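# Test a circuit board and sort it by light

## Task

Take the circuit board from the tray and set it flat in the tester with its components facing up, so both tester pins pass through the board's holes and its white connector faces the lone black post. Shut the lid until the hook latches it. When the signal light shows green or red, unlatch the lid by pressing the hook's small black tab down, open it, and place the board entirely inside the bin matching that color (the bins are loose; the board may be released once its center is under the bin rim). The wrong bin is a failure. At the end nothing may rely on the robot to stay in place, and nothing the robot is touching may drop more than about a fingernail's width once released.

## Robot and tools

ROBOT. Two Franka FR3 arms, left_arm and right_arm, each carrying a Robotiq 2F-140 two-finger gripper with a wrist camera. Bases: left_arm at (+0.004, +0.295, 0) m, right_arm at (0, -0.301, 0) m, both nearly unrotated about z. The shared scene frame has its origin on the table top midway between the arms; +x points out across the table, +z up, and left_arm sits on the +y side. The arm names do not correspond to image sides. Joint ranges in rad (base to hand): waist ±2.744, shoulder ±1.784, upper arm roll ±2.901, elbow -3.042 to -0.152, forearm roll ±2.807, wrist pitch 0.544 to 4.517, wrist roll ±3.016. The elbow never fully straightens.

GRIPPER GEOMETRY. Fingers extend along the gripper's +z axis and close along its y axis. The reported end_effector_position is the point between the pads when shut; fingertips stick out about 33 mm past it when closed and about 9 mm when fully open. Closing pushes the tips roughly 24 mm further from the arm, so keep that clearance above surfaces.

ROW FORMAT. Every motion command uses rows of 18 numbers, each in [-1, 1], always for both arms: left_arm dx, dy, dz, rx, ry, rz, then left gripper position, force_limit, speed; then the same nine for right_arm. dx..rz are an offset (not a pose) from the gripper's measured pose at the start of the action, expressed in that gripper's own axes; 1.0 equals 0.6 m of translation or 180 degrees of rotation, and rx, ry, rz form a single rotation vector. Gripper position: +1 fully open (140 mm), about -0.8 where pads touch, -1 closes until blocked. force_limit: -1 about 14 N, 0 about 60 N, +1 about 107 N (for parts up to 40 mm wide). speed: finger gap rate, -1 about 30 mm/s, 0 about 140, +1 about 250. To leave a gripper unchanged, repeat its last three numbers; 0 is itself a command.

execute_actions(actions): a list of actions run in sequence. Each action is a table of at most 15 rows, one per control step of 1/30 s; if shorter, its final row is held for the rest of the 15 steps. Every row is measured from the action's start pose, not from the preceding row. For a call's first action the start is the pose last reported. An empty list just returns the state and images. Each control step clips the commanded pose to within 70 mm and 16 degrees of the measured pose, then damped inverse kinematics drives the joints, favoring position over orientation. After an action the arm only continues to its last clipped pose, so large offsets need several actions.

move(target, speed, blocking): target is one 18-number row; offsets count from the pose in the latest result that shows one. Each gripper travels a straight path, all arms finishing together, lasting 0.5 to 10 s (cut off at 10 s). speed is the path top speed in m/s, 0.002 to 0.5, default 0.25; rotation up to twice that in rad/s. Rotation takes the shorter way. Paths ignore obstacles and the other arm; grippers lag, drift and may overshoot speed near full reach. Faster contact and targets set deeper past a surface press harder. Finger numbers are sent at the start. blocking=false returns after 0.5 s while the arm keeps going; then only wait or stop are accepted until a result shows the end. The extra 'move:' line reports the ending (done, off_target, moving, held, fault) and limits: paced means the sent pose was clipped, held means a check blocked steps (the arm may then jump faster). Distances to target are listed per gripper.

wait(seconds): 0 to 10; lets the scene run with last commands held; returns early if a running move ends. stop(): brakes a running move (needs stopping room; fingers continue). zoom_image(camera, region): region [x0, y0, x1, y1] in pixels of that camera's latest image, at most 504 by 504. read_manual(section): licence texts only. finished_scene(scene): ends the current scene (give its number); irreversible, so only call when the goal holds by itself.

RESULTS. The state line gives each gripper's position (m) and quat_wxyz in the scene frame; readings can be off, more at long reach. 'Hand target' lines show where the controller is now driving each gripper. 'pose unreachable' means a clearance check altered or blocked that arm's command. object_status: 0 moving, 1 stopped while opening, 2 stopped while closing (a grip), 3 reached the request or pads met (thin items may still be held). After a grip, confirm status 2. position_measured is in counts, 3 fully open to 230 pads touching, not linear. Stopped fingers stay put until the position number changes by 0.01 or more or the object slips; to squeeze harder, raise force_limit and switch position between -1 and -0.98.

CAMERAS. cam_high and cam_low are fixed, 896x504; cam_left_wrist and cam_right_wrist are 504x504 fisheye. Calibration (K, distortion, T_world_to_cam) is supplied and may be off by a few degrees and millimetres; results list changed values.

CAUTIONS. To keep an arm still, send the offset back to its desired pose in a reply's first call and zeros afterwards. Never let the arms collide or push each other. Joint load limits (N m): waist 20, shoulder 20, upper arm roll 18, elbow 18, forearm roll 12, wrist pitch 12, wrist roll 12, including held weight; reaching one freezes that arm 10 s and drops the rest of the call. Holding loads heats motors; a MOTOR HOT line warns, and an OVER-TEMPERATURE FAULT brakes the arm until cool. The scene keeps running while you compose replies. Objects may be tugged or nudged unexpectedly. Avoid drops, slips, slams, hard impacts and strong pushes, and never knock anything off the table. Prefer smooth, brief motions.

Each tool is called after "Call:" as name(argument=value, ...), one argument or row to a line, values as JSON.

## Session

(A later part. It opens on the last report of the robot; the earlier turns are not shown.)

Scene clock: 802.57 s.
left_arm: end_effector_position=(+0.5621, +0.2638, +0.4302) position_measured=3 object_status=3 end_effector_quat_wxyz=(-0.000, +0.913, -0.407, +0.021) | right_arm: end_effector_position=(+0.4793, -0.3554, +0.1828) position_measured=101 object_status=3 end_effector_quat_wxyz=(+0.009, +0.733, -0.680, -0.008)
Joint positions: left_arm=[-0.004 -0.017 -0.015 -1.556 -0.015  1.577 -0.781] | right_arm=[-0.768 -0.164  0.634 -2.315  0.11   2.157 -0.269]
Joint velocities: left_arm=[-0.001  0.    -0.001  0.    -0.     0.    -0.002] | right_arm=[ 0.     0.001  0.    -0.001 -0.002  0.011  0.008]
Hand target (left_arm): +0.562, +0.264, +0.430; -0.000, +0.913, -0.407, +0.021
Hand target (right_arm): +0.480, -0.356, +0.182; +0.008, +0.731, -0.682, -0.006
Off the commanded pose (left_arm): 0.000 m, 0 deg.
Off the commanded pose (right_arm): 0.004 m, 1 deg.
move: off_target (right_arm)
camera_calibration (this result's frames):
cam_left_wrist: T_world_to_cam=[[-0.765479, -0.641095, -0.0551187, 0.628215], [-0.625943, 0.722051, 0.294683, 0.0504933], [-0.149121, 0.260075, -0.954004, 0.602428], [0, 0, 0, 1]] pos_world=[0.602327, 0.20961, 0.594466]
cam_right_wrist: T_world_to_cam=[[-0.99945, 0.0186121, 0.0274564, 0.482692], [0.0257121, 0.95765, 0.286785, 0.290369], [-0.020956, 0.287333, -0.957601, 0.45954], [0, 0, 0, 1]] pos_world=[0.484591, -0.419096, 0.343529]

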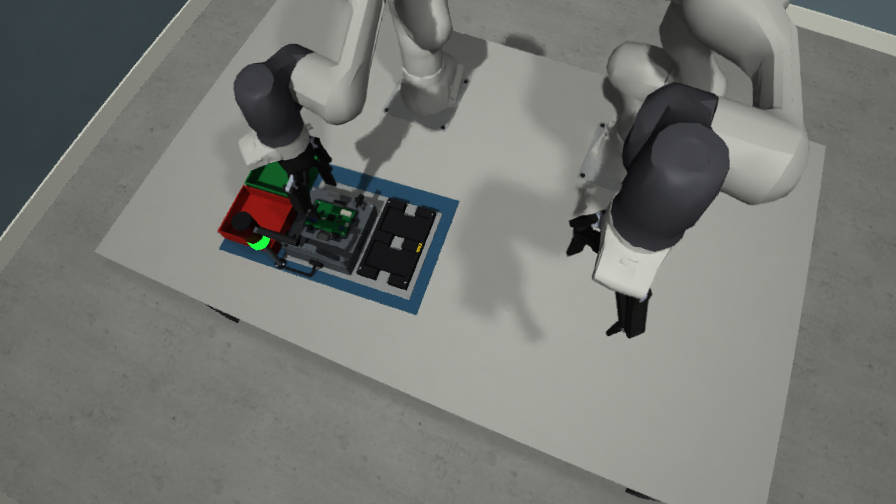

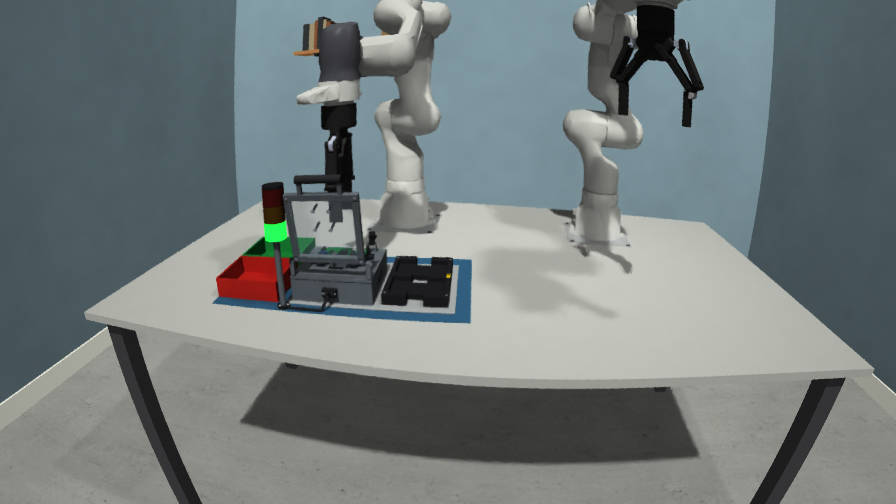

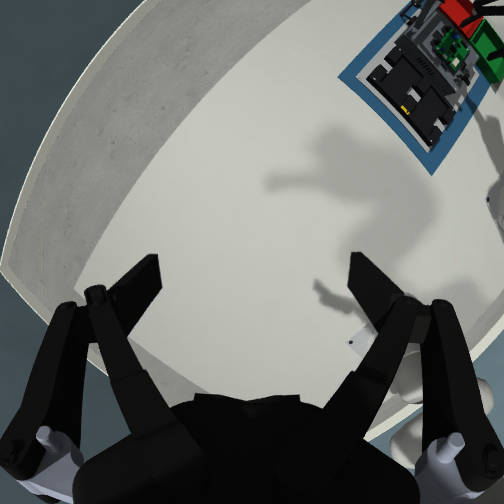

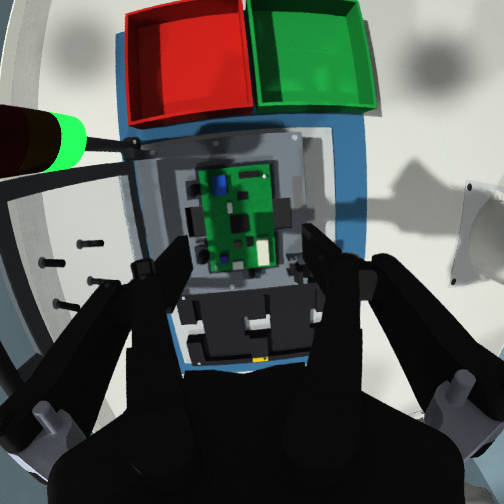

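Call:
move(
  target=[0,0,0,0,0,0,1,0,0, 0.007,-0.011,0.09,0.002,0,0,0.22,0,0],
  speed=0.06,
)

Scene clock: 807.93 s.
left_arm: end_effector_position=(+0.5621, +0.2638, +0.4302) position_measured=3 object_status=3 end_effector_quat_wxyz=(-0.000, +0.913, -0.407, +0.021) | right_arm: end_effector_position=(+0.4836, -0.3580, +0.1290) position_measured=101 object_status=3 end_effector_quat_wxyz=(+0.007, +0.736, -0.677, -0.008)
Joint positions: left_arm=[-0.004 -0.017 -0.015 -1.556 -0.015  1.577 -0.781] | right_arm=[-0.77  -0.052  0.645 -2.366  0.038  2.304 -0.227]
Joint velocities: left_arm=[ 0.001 -0.001 -0.    -0.001  0.001 -0.    -0.001] | right_arm=[-0.    -0.     0.001  0.001 -0.005  0.012  0.014]
Hand target (left_arm): +0.562, +0.264, +0.430; -0.000, +0.913, -0.407, +0.021
Hand target (right_arm): +0.485, -0.358, +0.128; +0.007, +0.734, -0.679, -0.006
Off the commanded pose (left_arm): 0.000 m, 0 deg.
Off the commanded pose (right_arm): 0.002 m, 1 deg.
move: done
camera_calibration (this result's frames):
cam_left_wrist: T_world_to_cam=[[-0.765479, -0.641095, -0.0551188, 0.628215], [-0.625943, 0.722051, 0.294683, 0.0504934], [-0.149121, 0.260075, -0.954004, 0.602428], [0, 0, 0, 1]] pos_world=[0.602327, 0.20961, 0.594466]
cam_right_wrist: T_world_to_cam=[[-0.999632, 0.00971286, 0.0253118, 0.485731], [0.016611, 0.957283, 0.288676, 0.312199], [-0.0214267, 0.28899, -0.957092, 0.409582], [0, 0, 0, 1]] pos_world=[0.489143, -0.421945, 0.289589]

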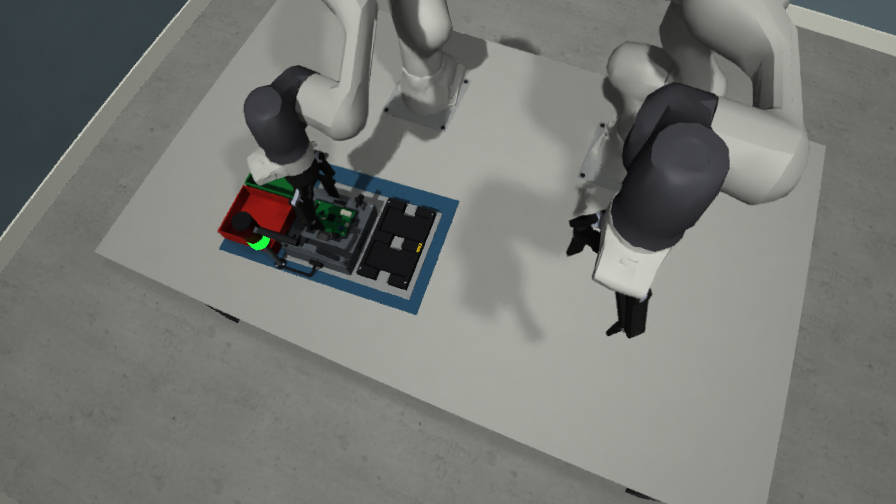

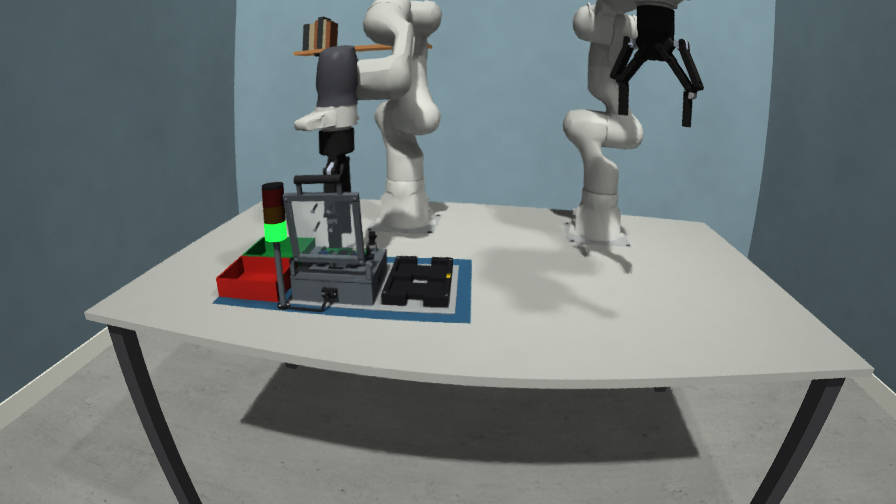

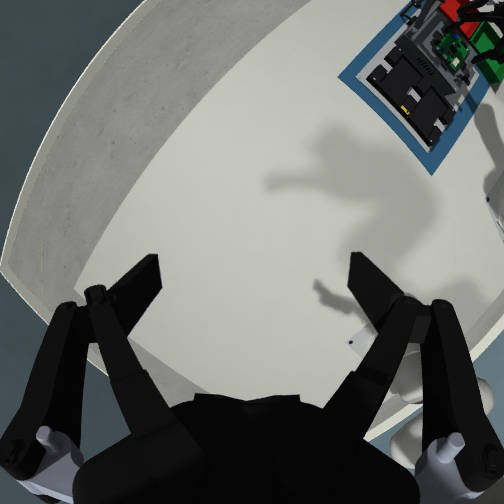

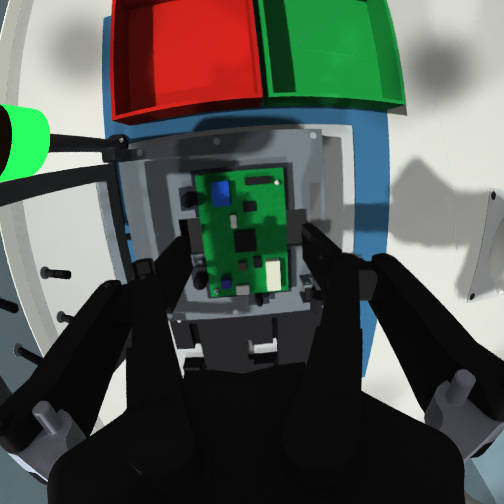

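Call:
move(
  target=[0,0,0,0,0,0,1,0,0, 0.001,-0.002,0.063,0,0,0.002,0.22,0,0],
  speed=0.03,
)

Scene clock: 813.27 s.
left_arm: end_effector_position=(+0.5621, +0.2638, +0.4302) position_measured=3 object_status=3 end_effector_quat_wxyz=(-0.000, +0.913, -0.407, +0.021) | right_arm: end_effector_position=(+0.4827, -0.3579, +0.0916) position_measured=101 object_status=3 end_effector_quat_wxyz=(+0.008, +0.737, -0.676, -0.010)
Joint positions: left_arm=[-0.004 -0.017 -0.015 -1.556 -0.015  1.577 -0.781] | right_arm=[-0.769  0.034  0.645 -2.394 -0.033  2.396 -0.178]
Joint velocities: left_arm=[-0.001  0.001 -0.     0.001 -0.     0.    -0.001] | right_arm=[-0.001  0.    -0.    -0.001 -0.011  0.018  0.022]
Hand target (left_arm): +0.562, +0.264, +0.430; -0.000, +0.913, -0.407, +0.021
Hand target (right_arm): +0.484, -0.358, +0.091; +0.007, +0.734, -0.679, -0.008
Off the commanded pose (left_arm): 0.000 m, 0 deg.
Off the commanded pose (right_arm): 0.002 m, 1 deg.
move: done
camera_calibration (this result's frames):
cam_left_wrist: T_world_to_cam=[[-0.76548, -0.641095, -0.0551188, 0.628215], [-0.625942, 0.722051, 0.294683, 0.0504933], [-0.149121, 0.260075, -0.954004, 0.602428], [0, 0, 0, 1]] pos_world=[0.602327, 0.20961, 0.594466]
cam_right_wrist: T_world_to_cam=[[-0.999527, 0.00700543, 0.0299547, 0.484302], [0.0154088, 0.956782, 0.290398, 0.323125], [-0.0266257, 0.290723, -0.956437, 0.376816], [0, 0, 0, 1]] pos_world=[0.489127, -0.422102, 0.252058]

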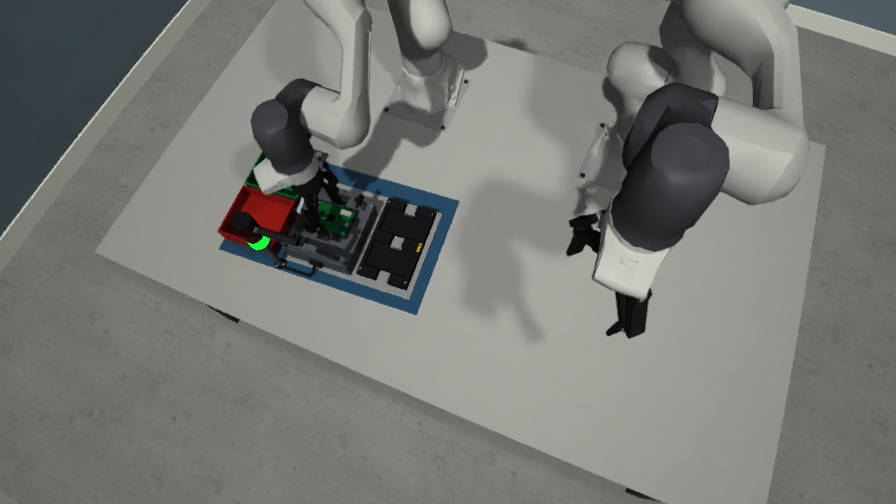

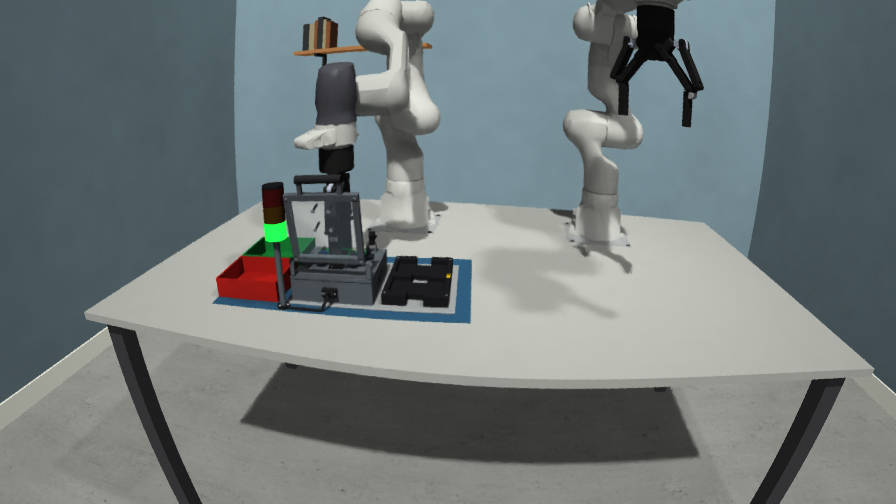

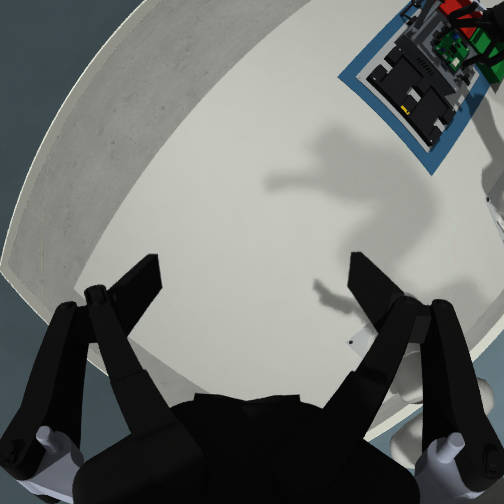

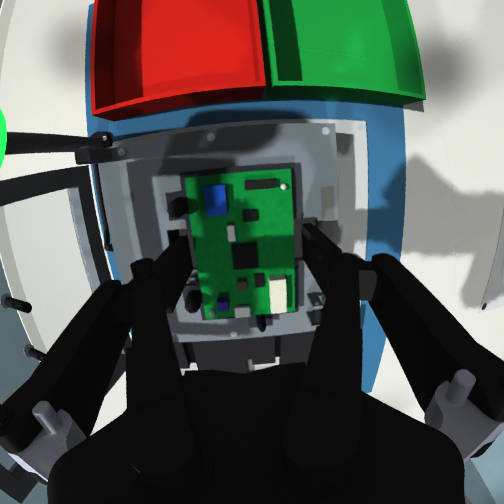

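Call:
execute_actions(
  actions=[
    [[0,0,0,0,0,0,1,0,0, 0.001,-0.002,0,0,0,0.003,0.22,0,0]],
    [[0,0,0,0,0,0,1,0,0, 0,0,0,0,0,0,-1,0,-0.7]],
    [[0,0,0,0,0,0,1,0,0, 0,0,0,0,0,0,-1,0,-0.7]],
  ],
)

Scene clock: 818.83 s.
left_arm: end_effector_position=(+0.5621, +0.2638, +0.4302) position_measured=3 object_status=3 end_effector_quat_wxyz=(-0.000, +0.913, -0.407, +0.021) | right_arm: end_effector_position=(+0.4840, -0.3580, +0.0920) position_measured=126 object_status=2 end_effector_quat_wxyz=(+0.008, +0.735, -0.678, -0.009)
Joint positions: left_arm=[-0.004 -0.017 -0.015 -1.556 -0.015  1.577 -0.781] | right_arm=[-0.769  0.036  0.645 -2.392 -0.034  2.397 -0.171]
Joint velocities: left_arm=[-0.    -0.     0.    -0.001 -0.001 -0.    -0.002] | right_arm=[-0.001 -0.    -0.001  0.     0.001  0.     0.002]
Hand target (left_arm): +0.562, +0.264, +0.430; -0.000, +0.913, -0.407, +0.021
Hand target (right_arm): +0.484, -0.358, +0.092; +0.008, +0.735, -0.678, -0.009
Off the commanded pose (left_arm): 0.000 m, 0 deg.
Off the commanded pose (right_arm): 0.000 m, 0 deg.
camera_calibration (this result's frames):
cam_left_wrist: T_world_to_cam=[[-0.76548, -0.641095, -0.0551187, 0.628215], [-0.625942, 0.722051, 0.294683, 0.0504932], [-0.149121, 0.260075, -0.954004, 0.602428], [0, 0, 0, 1]] pos_world=[0.602327, 0.20961, 0.594466]
cam_right_wrist: T_world_to_cam=[[-0.999525, 0.0126362, 0.0281175, 0.487732], [0.0202522, 0.956837, 0.289919, 0.320839], [-0.0232403, 0.290351, -0.956638, 0.375477], [0, 0, 0, 1]] pos_world=[0.489728, -0.422173, 0.252465]

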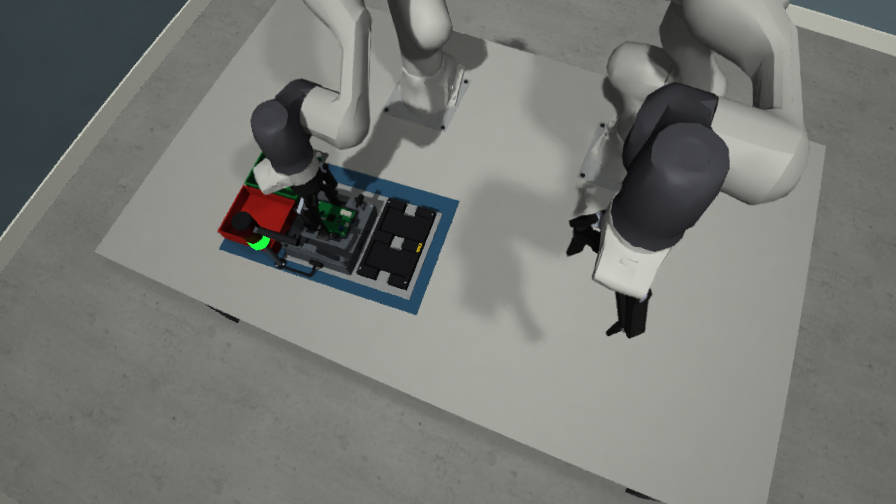

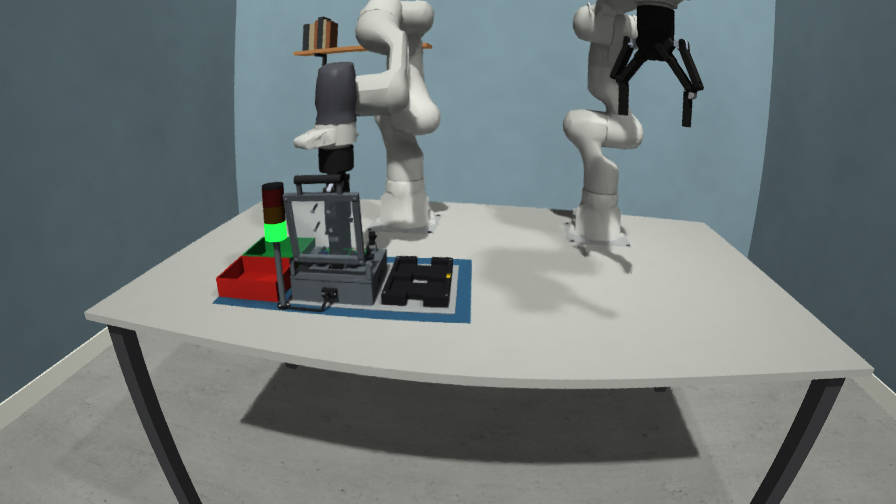

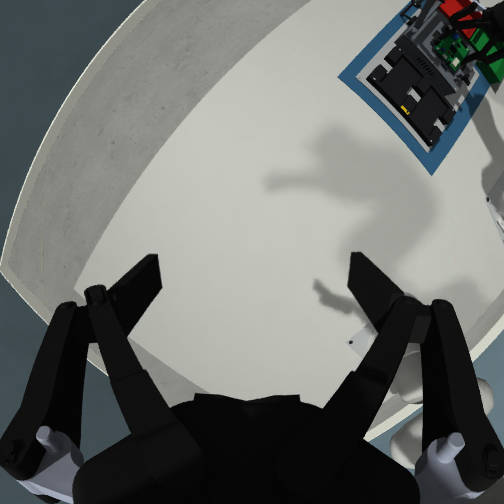

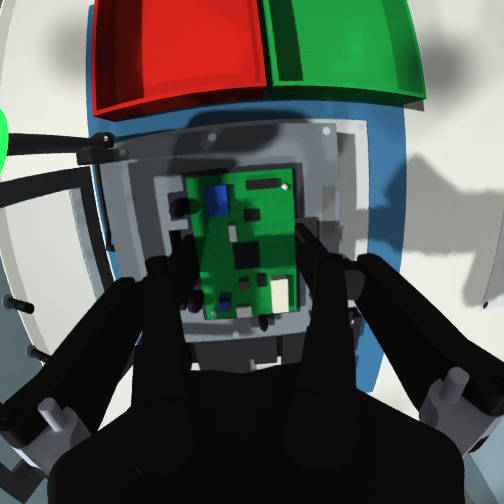

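Gripped (126). Lift straight up.

Call:
move(
  target=[0,0,0,0,0,0,1,0,0, 0,-0.002,-0.06,0,0,0,-1,0,-0.7],
  speed=0.03,
)

Call:
move(
  target=[0,0,0,0,0,0,1,0,0, 0,0,-0.1,0,0,0,-1,0,-0.7],
  speed=0.08,
)

Scene clock: 823.23 s.
left_arm: end_effector_position=(+0.5621, +0.2638, +0.4302) position_measured=3 object_status=3 end_effector_quat_wxyz=(-0.000, +0.913, -0.407, +0.021) | right_arm: end_effector_position=(+0.4872, -0.3583, +0.1273) position_measured=126 object_status=2 end_effector_quat_wxyz=(+0.007, +0.733, -0.680, -0.007)
Joint positions: left_arm=[-0.004 -0.017 -0.015 -1.556 -0.015  1.577 -0.781] | right_arm=[-0.769 -0.037  0.645 -2.357  0.026  2.309 -0.208]
Joint velocities: left_arm=[ 0.001  0.    -0.001 -0.    -0.     0.001  0.001] | right_arm=[ 0.    -0.001  0.001 -0.001  0.006 -0.019 -0.016]
Hand target (left_arm): +0.562, +0.264, +0.430; -0.000, +0.913, -0.407, +0.021
Hand target (right_arm): +0.486, -0.359, +0.128; +0.008, +0.734, -0.679, -0.009
Off the commanded pose (left_arm): 0.000 m, 0 deg.
Off the commanded pose (right_arm): 0.001 m, 0 deg.
move: done
camera_calibration (this result's frames):
cam_left_wrist: T_world_to_cam=[[-0.765479, -0.641095, -0.0551189, 0.628215], [-0.625943, 0.722051, 0.294683, 0.0504934], [-0.149121, 0.260075, -0.954004, 0.602428], [0, 0, 0, 1]] pos_world=[0.602327, 0.20961, 0.594466]
cam_right_wrist: T_world_to_cam=[[-0.999527, 0.0191944, 0.0240357, 0.4929], [0.025311, 0.957262, 0.288111, 0.308729], [-0.0174784, 0.288583, -0.957295, 0.406019], [0, 0, 0, 1]] pos_world=[0.49195, -0.422165, 0.287884]

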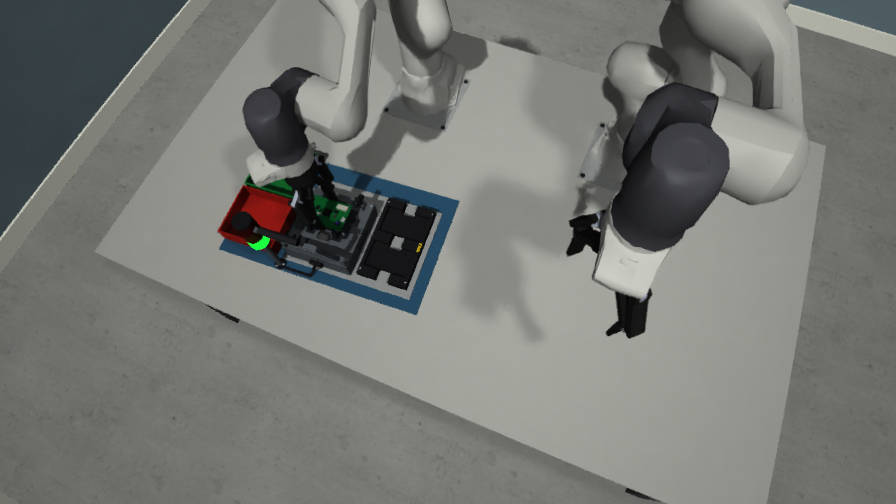

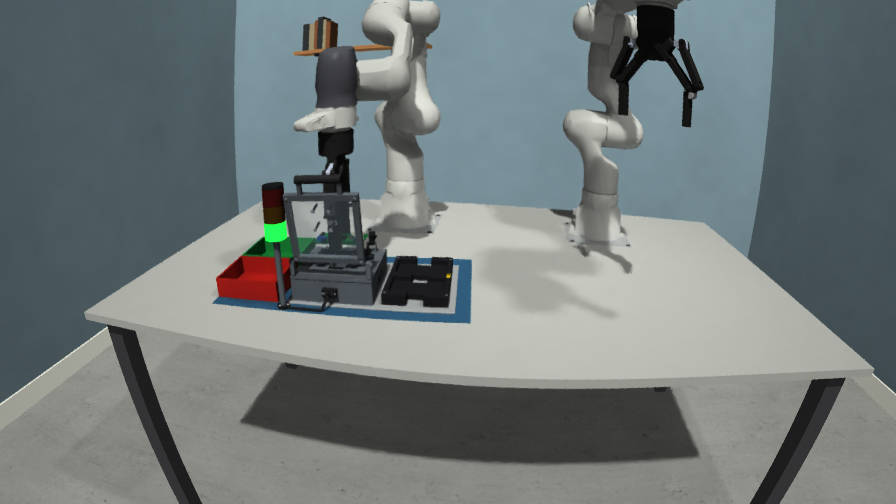

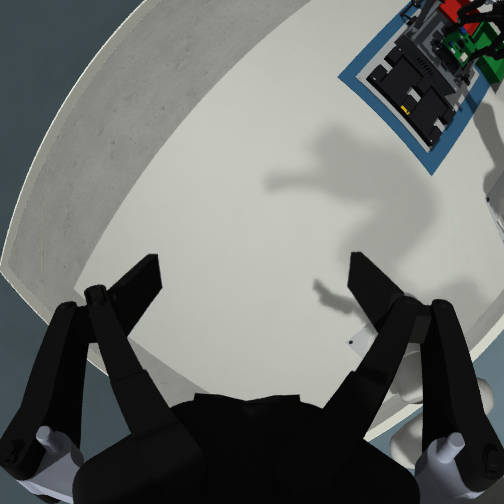

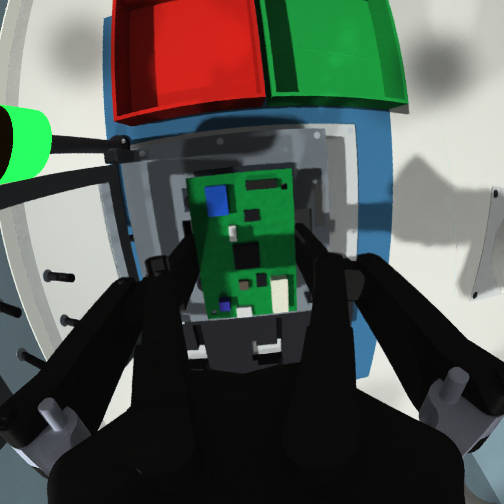

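Scene clock: 824.53 s.
left_arm: end_effector_position=(+0.5621, +0.2638, +0.4302) position_measured=3 object_status=3 end_effector_quat_wxyz=(-0.000, +0.913, -0.407, +0.021) | right_arm: end_effector_position=(+0.4892, -0.3598, +0.1865) position_measured=126 object_status=2 end_effector_quat_wxyz=(+0.007, +0.730, -0.683, -0.005)
Joint positions: left_arm=[-0.004 -0.017 -0.015 -1.556 -0.015  1.577 -0.781] | right_arm=[-0.769 -0.138  0.63  -2.284  0.091  2.154 -0.253]
Joint velocities: left_arm=[-0.    -0.001 -0.001  0.     0.001 -0.     0.   ] | right_arm=[-0.    -0.     0.001  0.002  0.001 -0.01  -0.011]
Hand target (left_arm): +0.562, +0.264, +0.430; -0.000, +0.913, -0.407, +0.021
Hand target (right_arm): +0.488, -0.360, +0.187; +0.007, +0.732, -0.681, -0.007
Off the commanded pose (left_arm): 0.000 m, 0 deg.
Off the commanded pose (right_arm): 0.002 m, 0 deg.
move: done
camera_calibration (this result's frames):
cam_left_wrist: T_world_to_cam=[[-0.765479, -0.641095, -0.0551189, 0.628215], [-0.625943, 0.722051, 0.294683, 0.0504935], [-0.149121, 0.260075, -0.954004, 0.602429], [0, 0, 0, 1]] pos_world=[0.602327, 0.209611, 0.594466]
cam_right_wrist: T_world_to_cam=[[-0.999404, 0.0271985, 0.0212359, 0.49685], [0.032146, 0.95756, 0.286436, 0.290087], [-0.012544, 0.286948, -0.957864, 0.460329], [0, 0, 0, 1]] pos_world=[0.493003, -0.42338, 0.347291]

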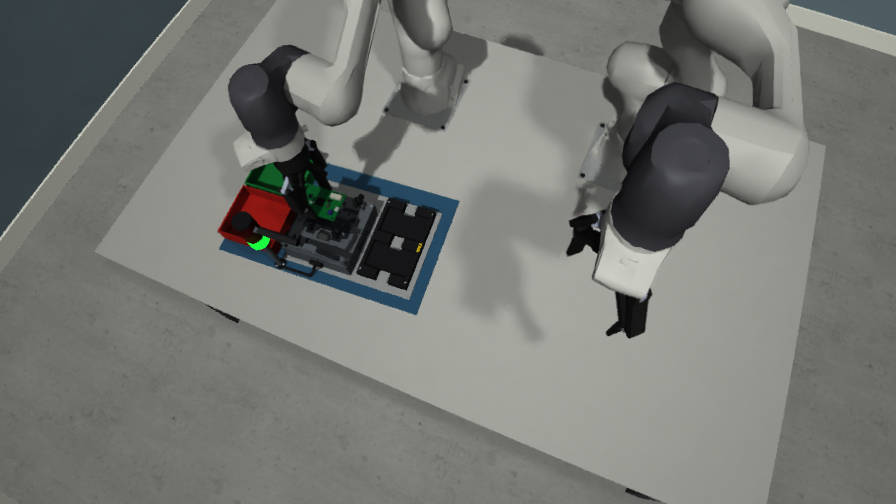

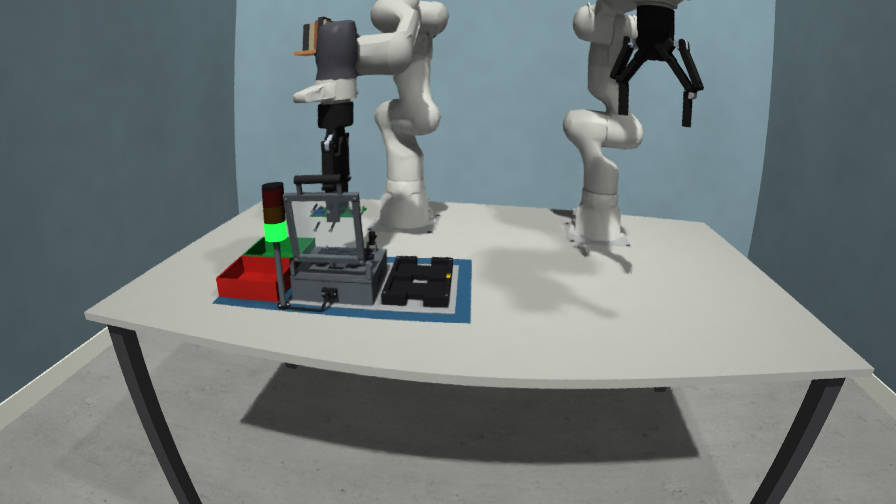

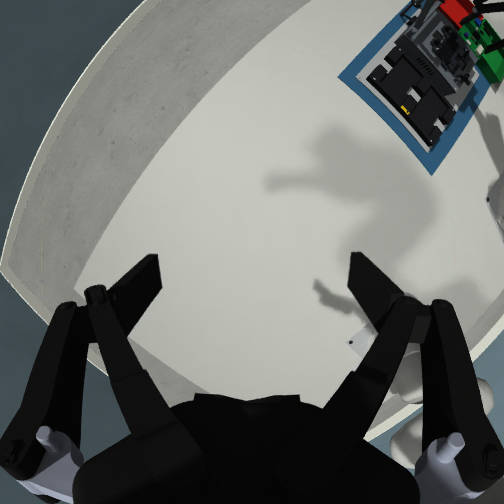

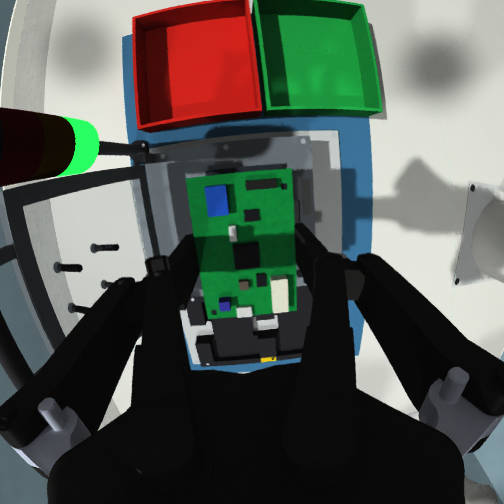

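Call:
move(
  target=[0,0,0,0,0,0,1,0,0, 0.355,0.184,0.03,0,0,-0.005,-1,0,-0.7],
  speed=0.12,
)

Scene clock: 849.77 s.
left_arm: end_effector_position=(+0.5621, +0.2638, +0.4302) position_measured=3 object_status=3 end_effector_quat_wxyz=(-0.000, +0.913, -0.407, +0.021) | right_arm: end_effector_position=(+0.3866, -0.5727, +0.1668) position_measured=126 object_status=2 end_effector_quat_wxyz=(+0.006, +0.731, -0.682, -0.011)
Joint positions: left_arm=[-0.004 -0.017 -0.015 -1.556 -0.015  1.577 -0.781] | right_arm=[-0.909 -0.145  0.289 -2.369  0.04   2.206 -0.708]
Joint velocities: left_arm=[-0.     0.001  0.001 -0.001 -0.    -0.     0.001] | right_arm=[ 0.     0.002 -0.001  0.    -0.     0.    -0.031]
Hand target (left_arm): +0.562, +0.264, +0.430; -0.000, +0.913, -0.407, +0.021
Hand target (right_arm): +0.388, -0.574, +0.167; +0.006, +0.736, -0.677, -0.009
Off the commanded pose (left_arm): 0.000 m, 0 deg.
Off the commanded pose (right_arm): 0.010 m, 1 deg.
move: off_target (right_arm)
camera_calibration (this result's frames):
cam_left_wrist: T_world_to_cam=[[-0.765479, -0.641095, -0.0551188, 0.628215], [-0.625943, 0.722051, 0.294683, 0.0504934], [-0.149121, 0.260075, -0.954004, 0.602429], [0, 0, 0, 1]] pos_world=[0.602327, 0.20961, 0.594466]
cam_right_wrist: T_world_to_cam=[[-0.999285, 0.0239572, 0.0292521, 0.397242], [0.0315252, 0.955052, 0.294758, 0.500304], [-0.0208757, 0.29547, -0.955124, 0.508833], [0, 0, 0, 1]] pos_world=[0.391808, -0.637677, 0.32691]

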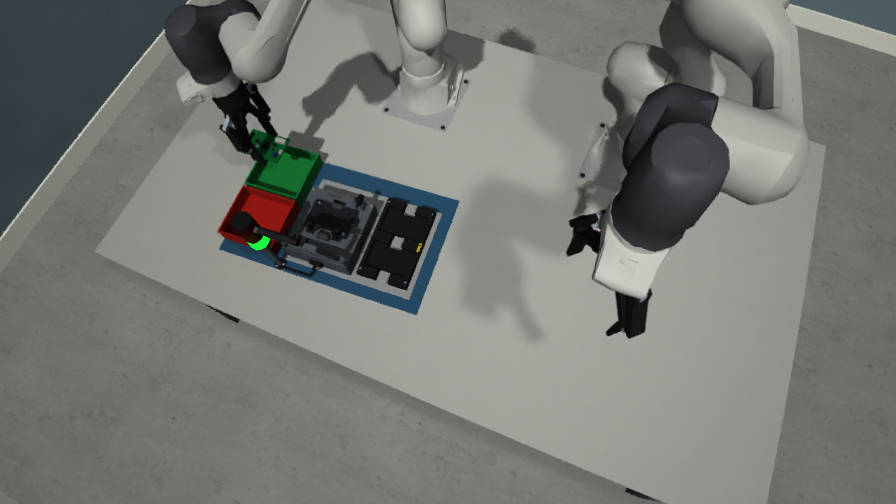

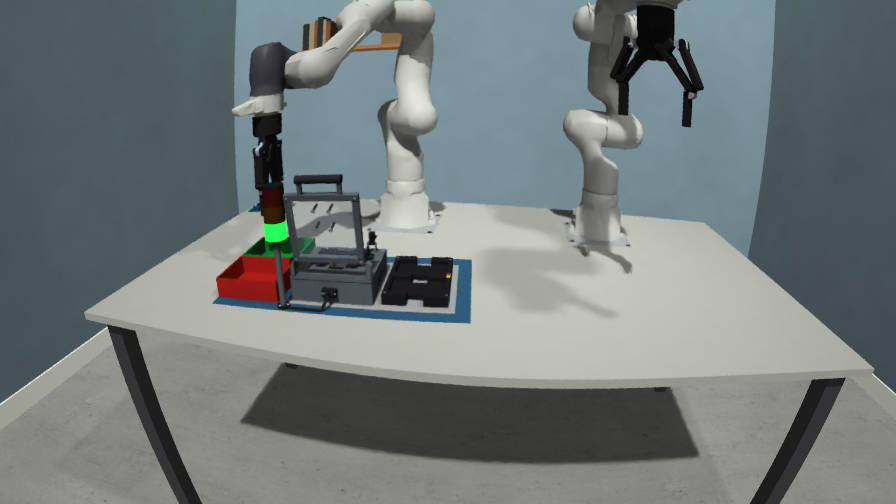

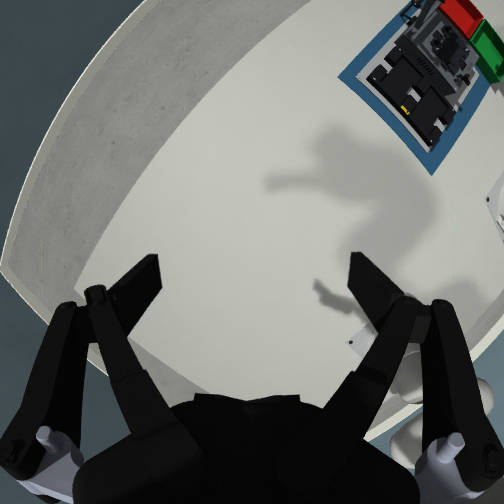

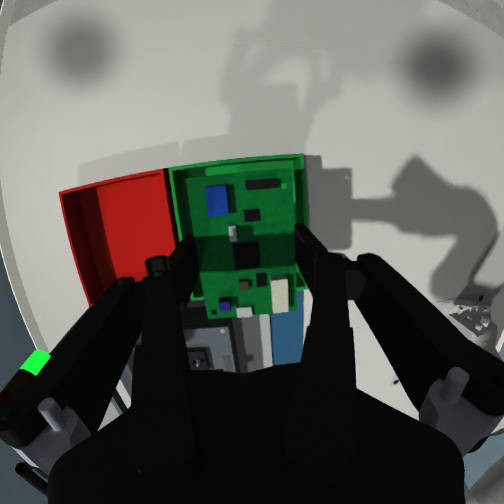

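Call:
move(
  target=[0,0,0,0,0,0,1,0,0, 0.014,-0.008,0.11,0,0,-0.007,-1,0,-0.7],
  speed=0.06,
)

Scene clock: 862.30 s.
left_arm: end_effector_position=(+0.5621, +0.2638, +0.4302) position_measured=3 object_status=3 end_effector_quat_wxyz=(-0.000, +0.913, -0.407, +0.021) | right_arm: end_effector_position=(+0.3903, -0.5775, +0.1011) position_measured=126 object_status=2 end_effector_quat_wxyz=(+0.006, +0.741, -0.671, -0.014)
Joint positions: left_arm=[-0.004 -0.017 -0.015 -1.556 -0.015  1.577 -0.781] | right_arm=[-0.909 -0.011  0.289 -2.411 -0.007  2.373 -0.706]
Joint velocities: left_arm=[ 0.001 -0.    -0.     0.    -0.    -0.001  0.001] | right_arm=[ 0.    -0.001 -0.001 -0.    -0.002  0.011  0.004]
Hand target (left_arm): +0.562, +0.264, +0.430; -0.000, +0.913, -0.407, +0.021
Hand target (right_arm): +0.391, -0.579, +0.101; +0.006, +0.739, -0.673, -0.011
Off the commanded pose (left_arm): 0.000 m, 0 deg.
Off the commanded pose (right_arm): 0.003 m, 1 deg.
move: done
camera_calibration (this result's frames):
cam_left_wrist: T_world_to_cam=[[-0.76548, -0.641095, -0.0551189, 0.628215], [-0.625942, 0.722051, 0.294683, 0.0504934], [-0.149121, 0.260075, -0.954004, 0.602428], [0, 0, 0, 1]] pos_world=[0.602327, 0.20961, 0.594466]
cam_right_wrist: T_world_to_cam=[[-0.999455, -0.00658187, 0.0323581, 0.385044], [0.0033778, 0.954414, 0.298466, 0.534404], [-0.0328475, 0.298412, -0.953872, 0.453901], [0, 0, 0, 1]] pos_world=[0.397938, -0.642958, 0.261003]

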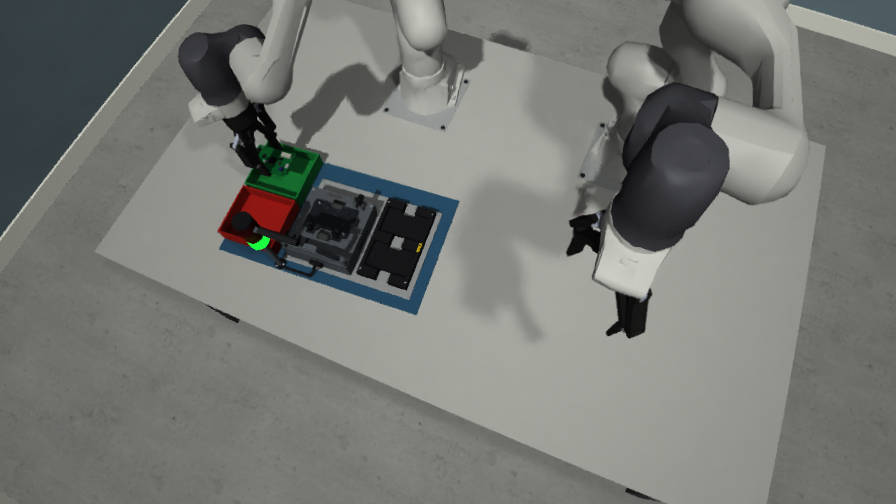

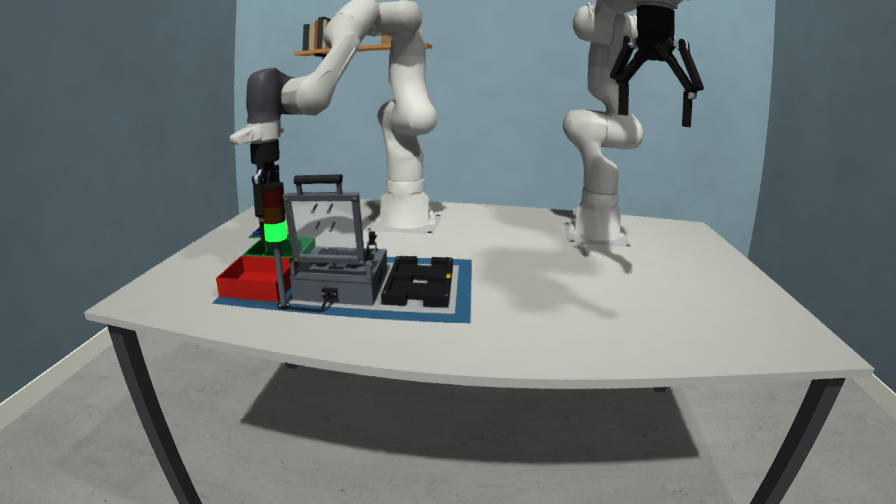

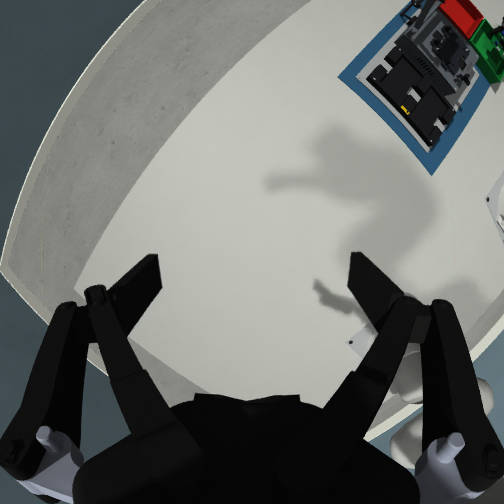

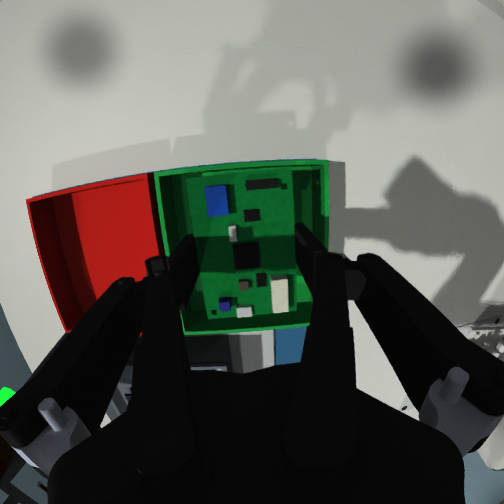

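Call:
move(
  target=[0,0,0,0,0,0,1,0,0, -0.02,0,0.05,0,0,0.002,-1,0,-0.7],
  speed=0.04,
)

Scene clock: 878.33 s.
left_arm: end_effector_position=(+0.5621, +0.2638, +0.4302) position_measured=3 object_status=3 end_effector_quat_wxyz=(-0.000, +0.913, -0.407, +0.021) | right_arm: end_effector_position=(+0.3874, -0.5650, +0.0720) position_measured=126 object_status=2 end_effector_quat_wxyz=(+0.005, +0.741, -0.671, -0.015)
Joint positions: left_arm=[-0.004 -0.017 -0.015 -1.556 -0.015  1.577 -0.781] | right_arm=[-0.898  0.028  0.294 -2.457 -0.023  2.452 -0.676]
Joint velocities: left_arm=[-0.001  0.001  0.001 -0.001  0.     0.     0.001] | right_arm=[ 0.001  0.001 -0.002 -0.001 -0.     0.012  0.013]
Hand target (left_arm): +0.562, +0.264, +0.430; -0.000, +0.913, -0.407, +0.021
Hand target (right_arm): +0.389, -0.565, +0.072; +0.006, +0.740, -0.673, -0.013
Off the commanded pose (left_arm): 0.000 m, 0 deg.
Off the commanded pose (right_arm): 0.001 m, 0 deg.
move: done
camera_calibration (this result's frames):
cam_left_wrist: T_world_to_cam=[[-0.76548, -0.641095, -0.0551187, 0.628215], [-0.625942, 0.722051, 0.294683, 0.0504932], [-0.149121, 0.260075, -0.954004, 0.602428], [0, 0, 0, 1]] pos_world=[0.602327, 0.20961, 0.594466]
cam_right_wrist: T_world_to_cam=[[-0.999386, -0.00546701, 0.0346139, 0.383638], [0.00522764, 0.953444, 0.301523, 0.5297], [-0.0346509, 0.301519, -0.95283, 0.424658], [0, 0, 0, 1]] pos_world=[0.395349, -0.630985, 0.231631]

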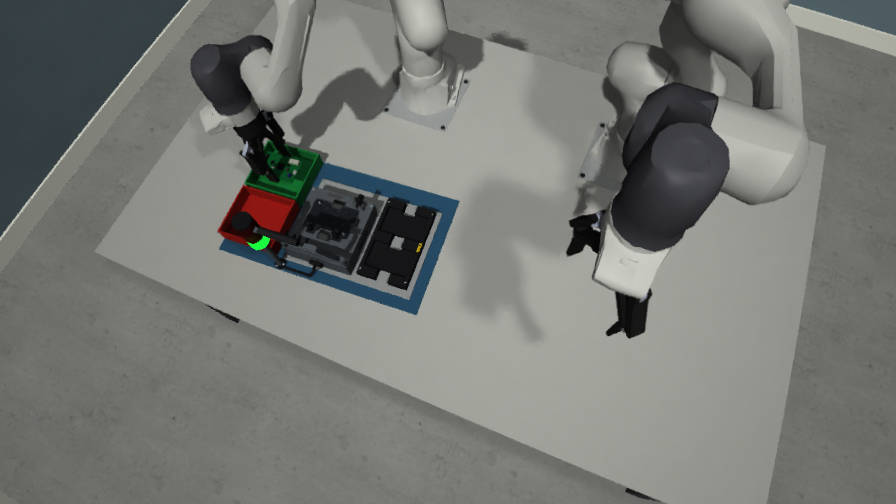

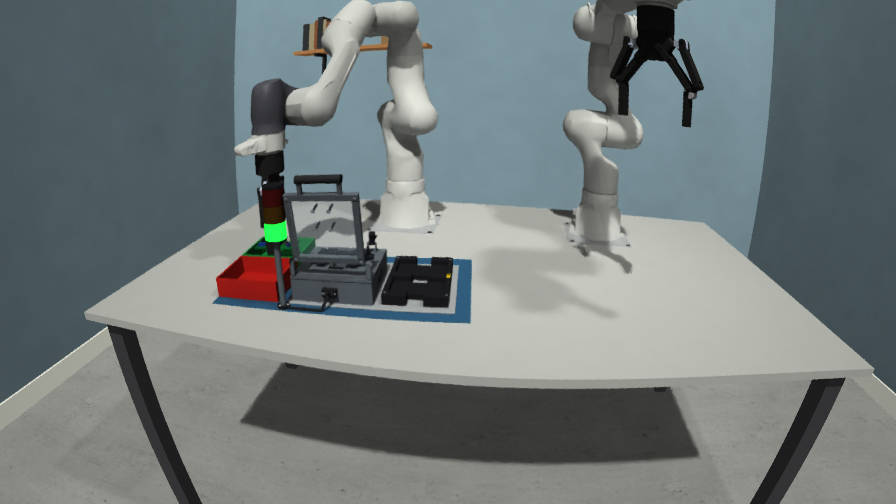

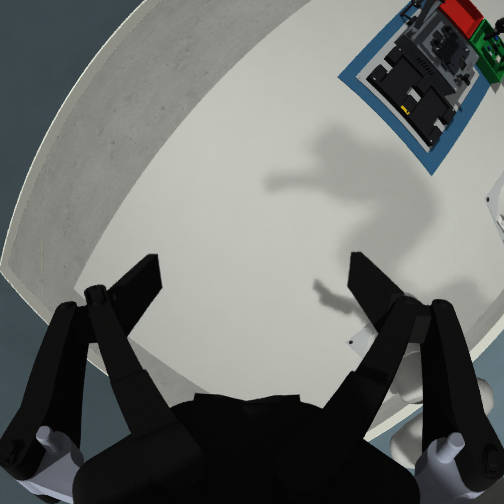

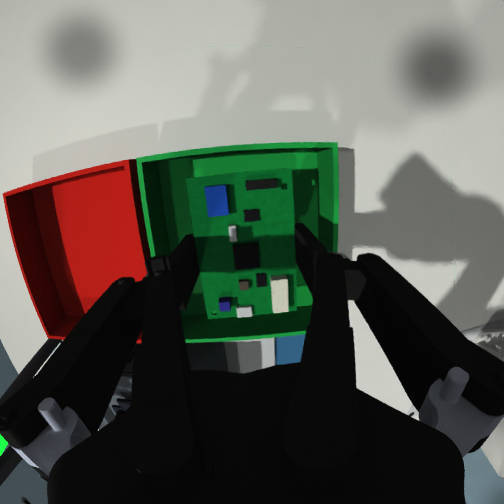

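Call:
zoom_image(
  camera="cam_right_wrist",
  region=[120,120,380,380],
)

Region (120, 120, 380, 380) of cam_right_wrist's 504x504 image, scaled by 1.938, with more detail than that image has.

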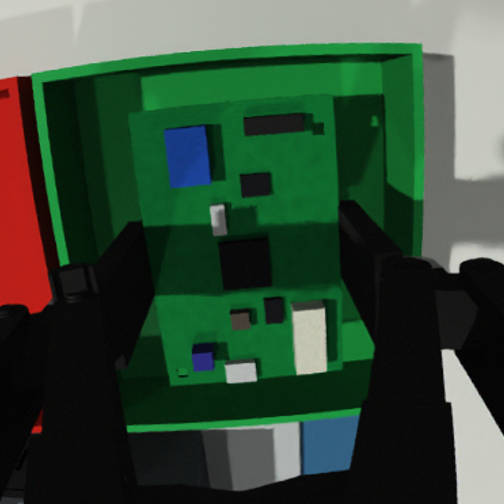

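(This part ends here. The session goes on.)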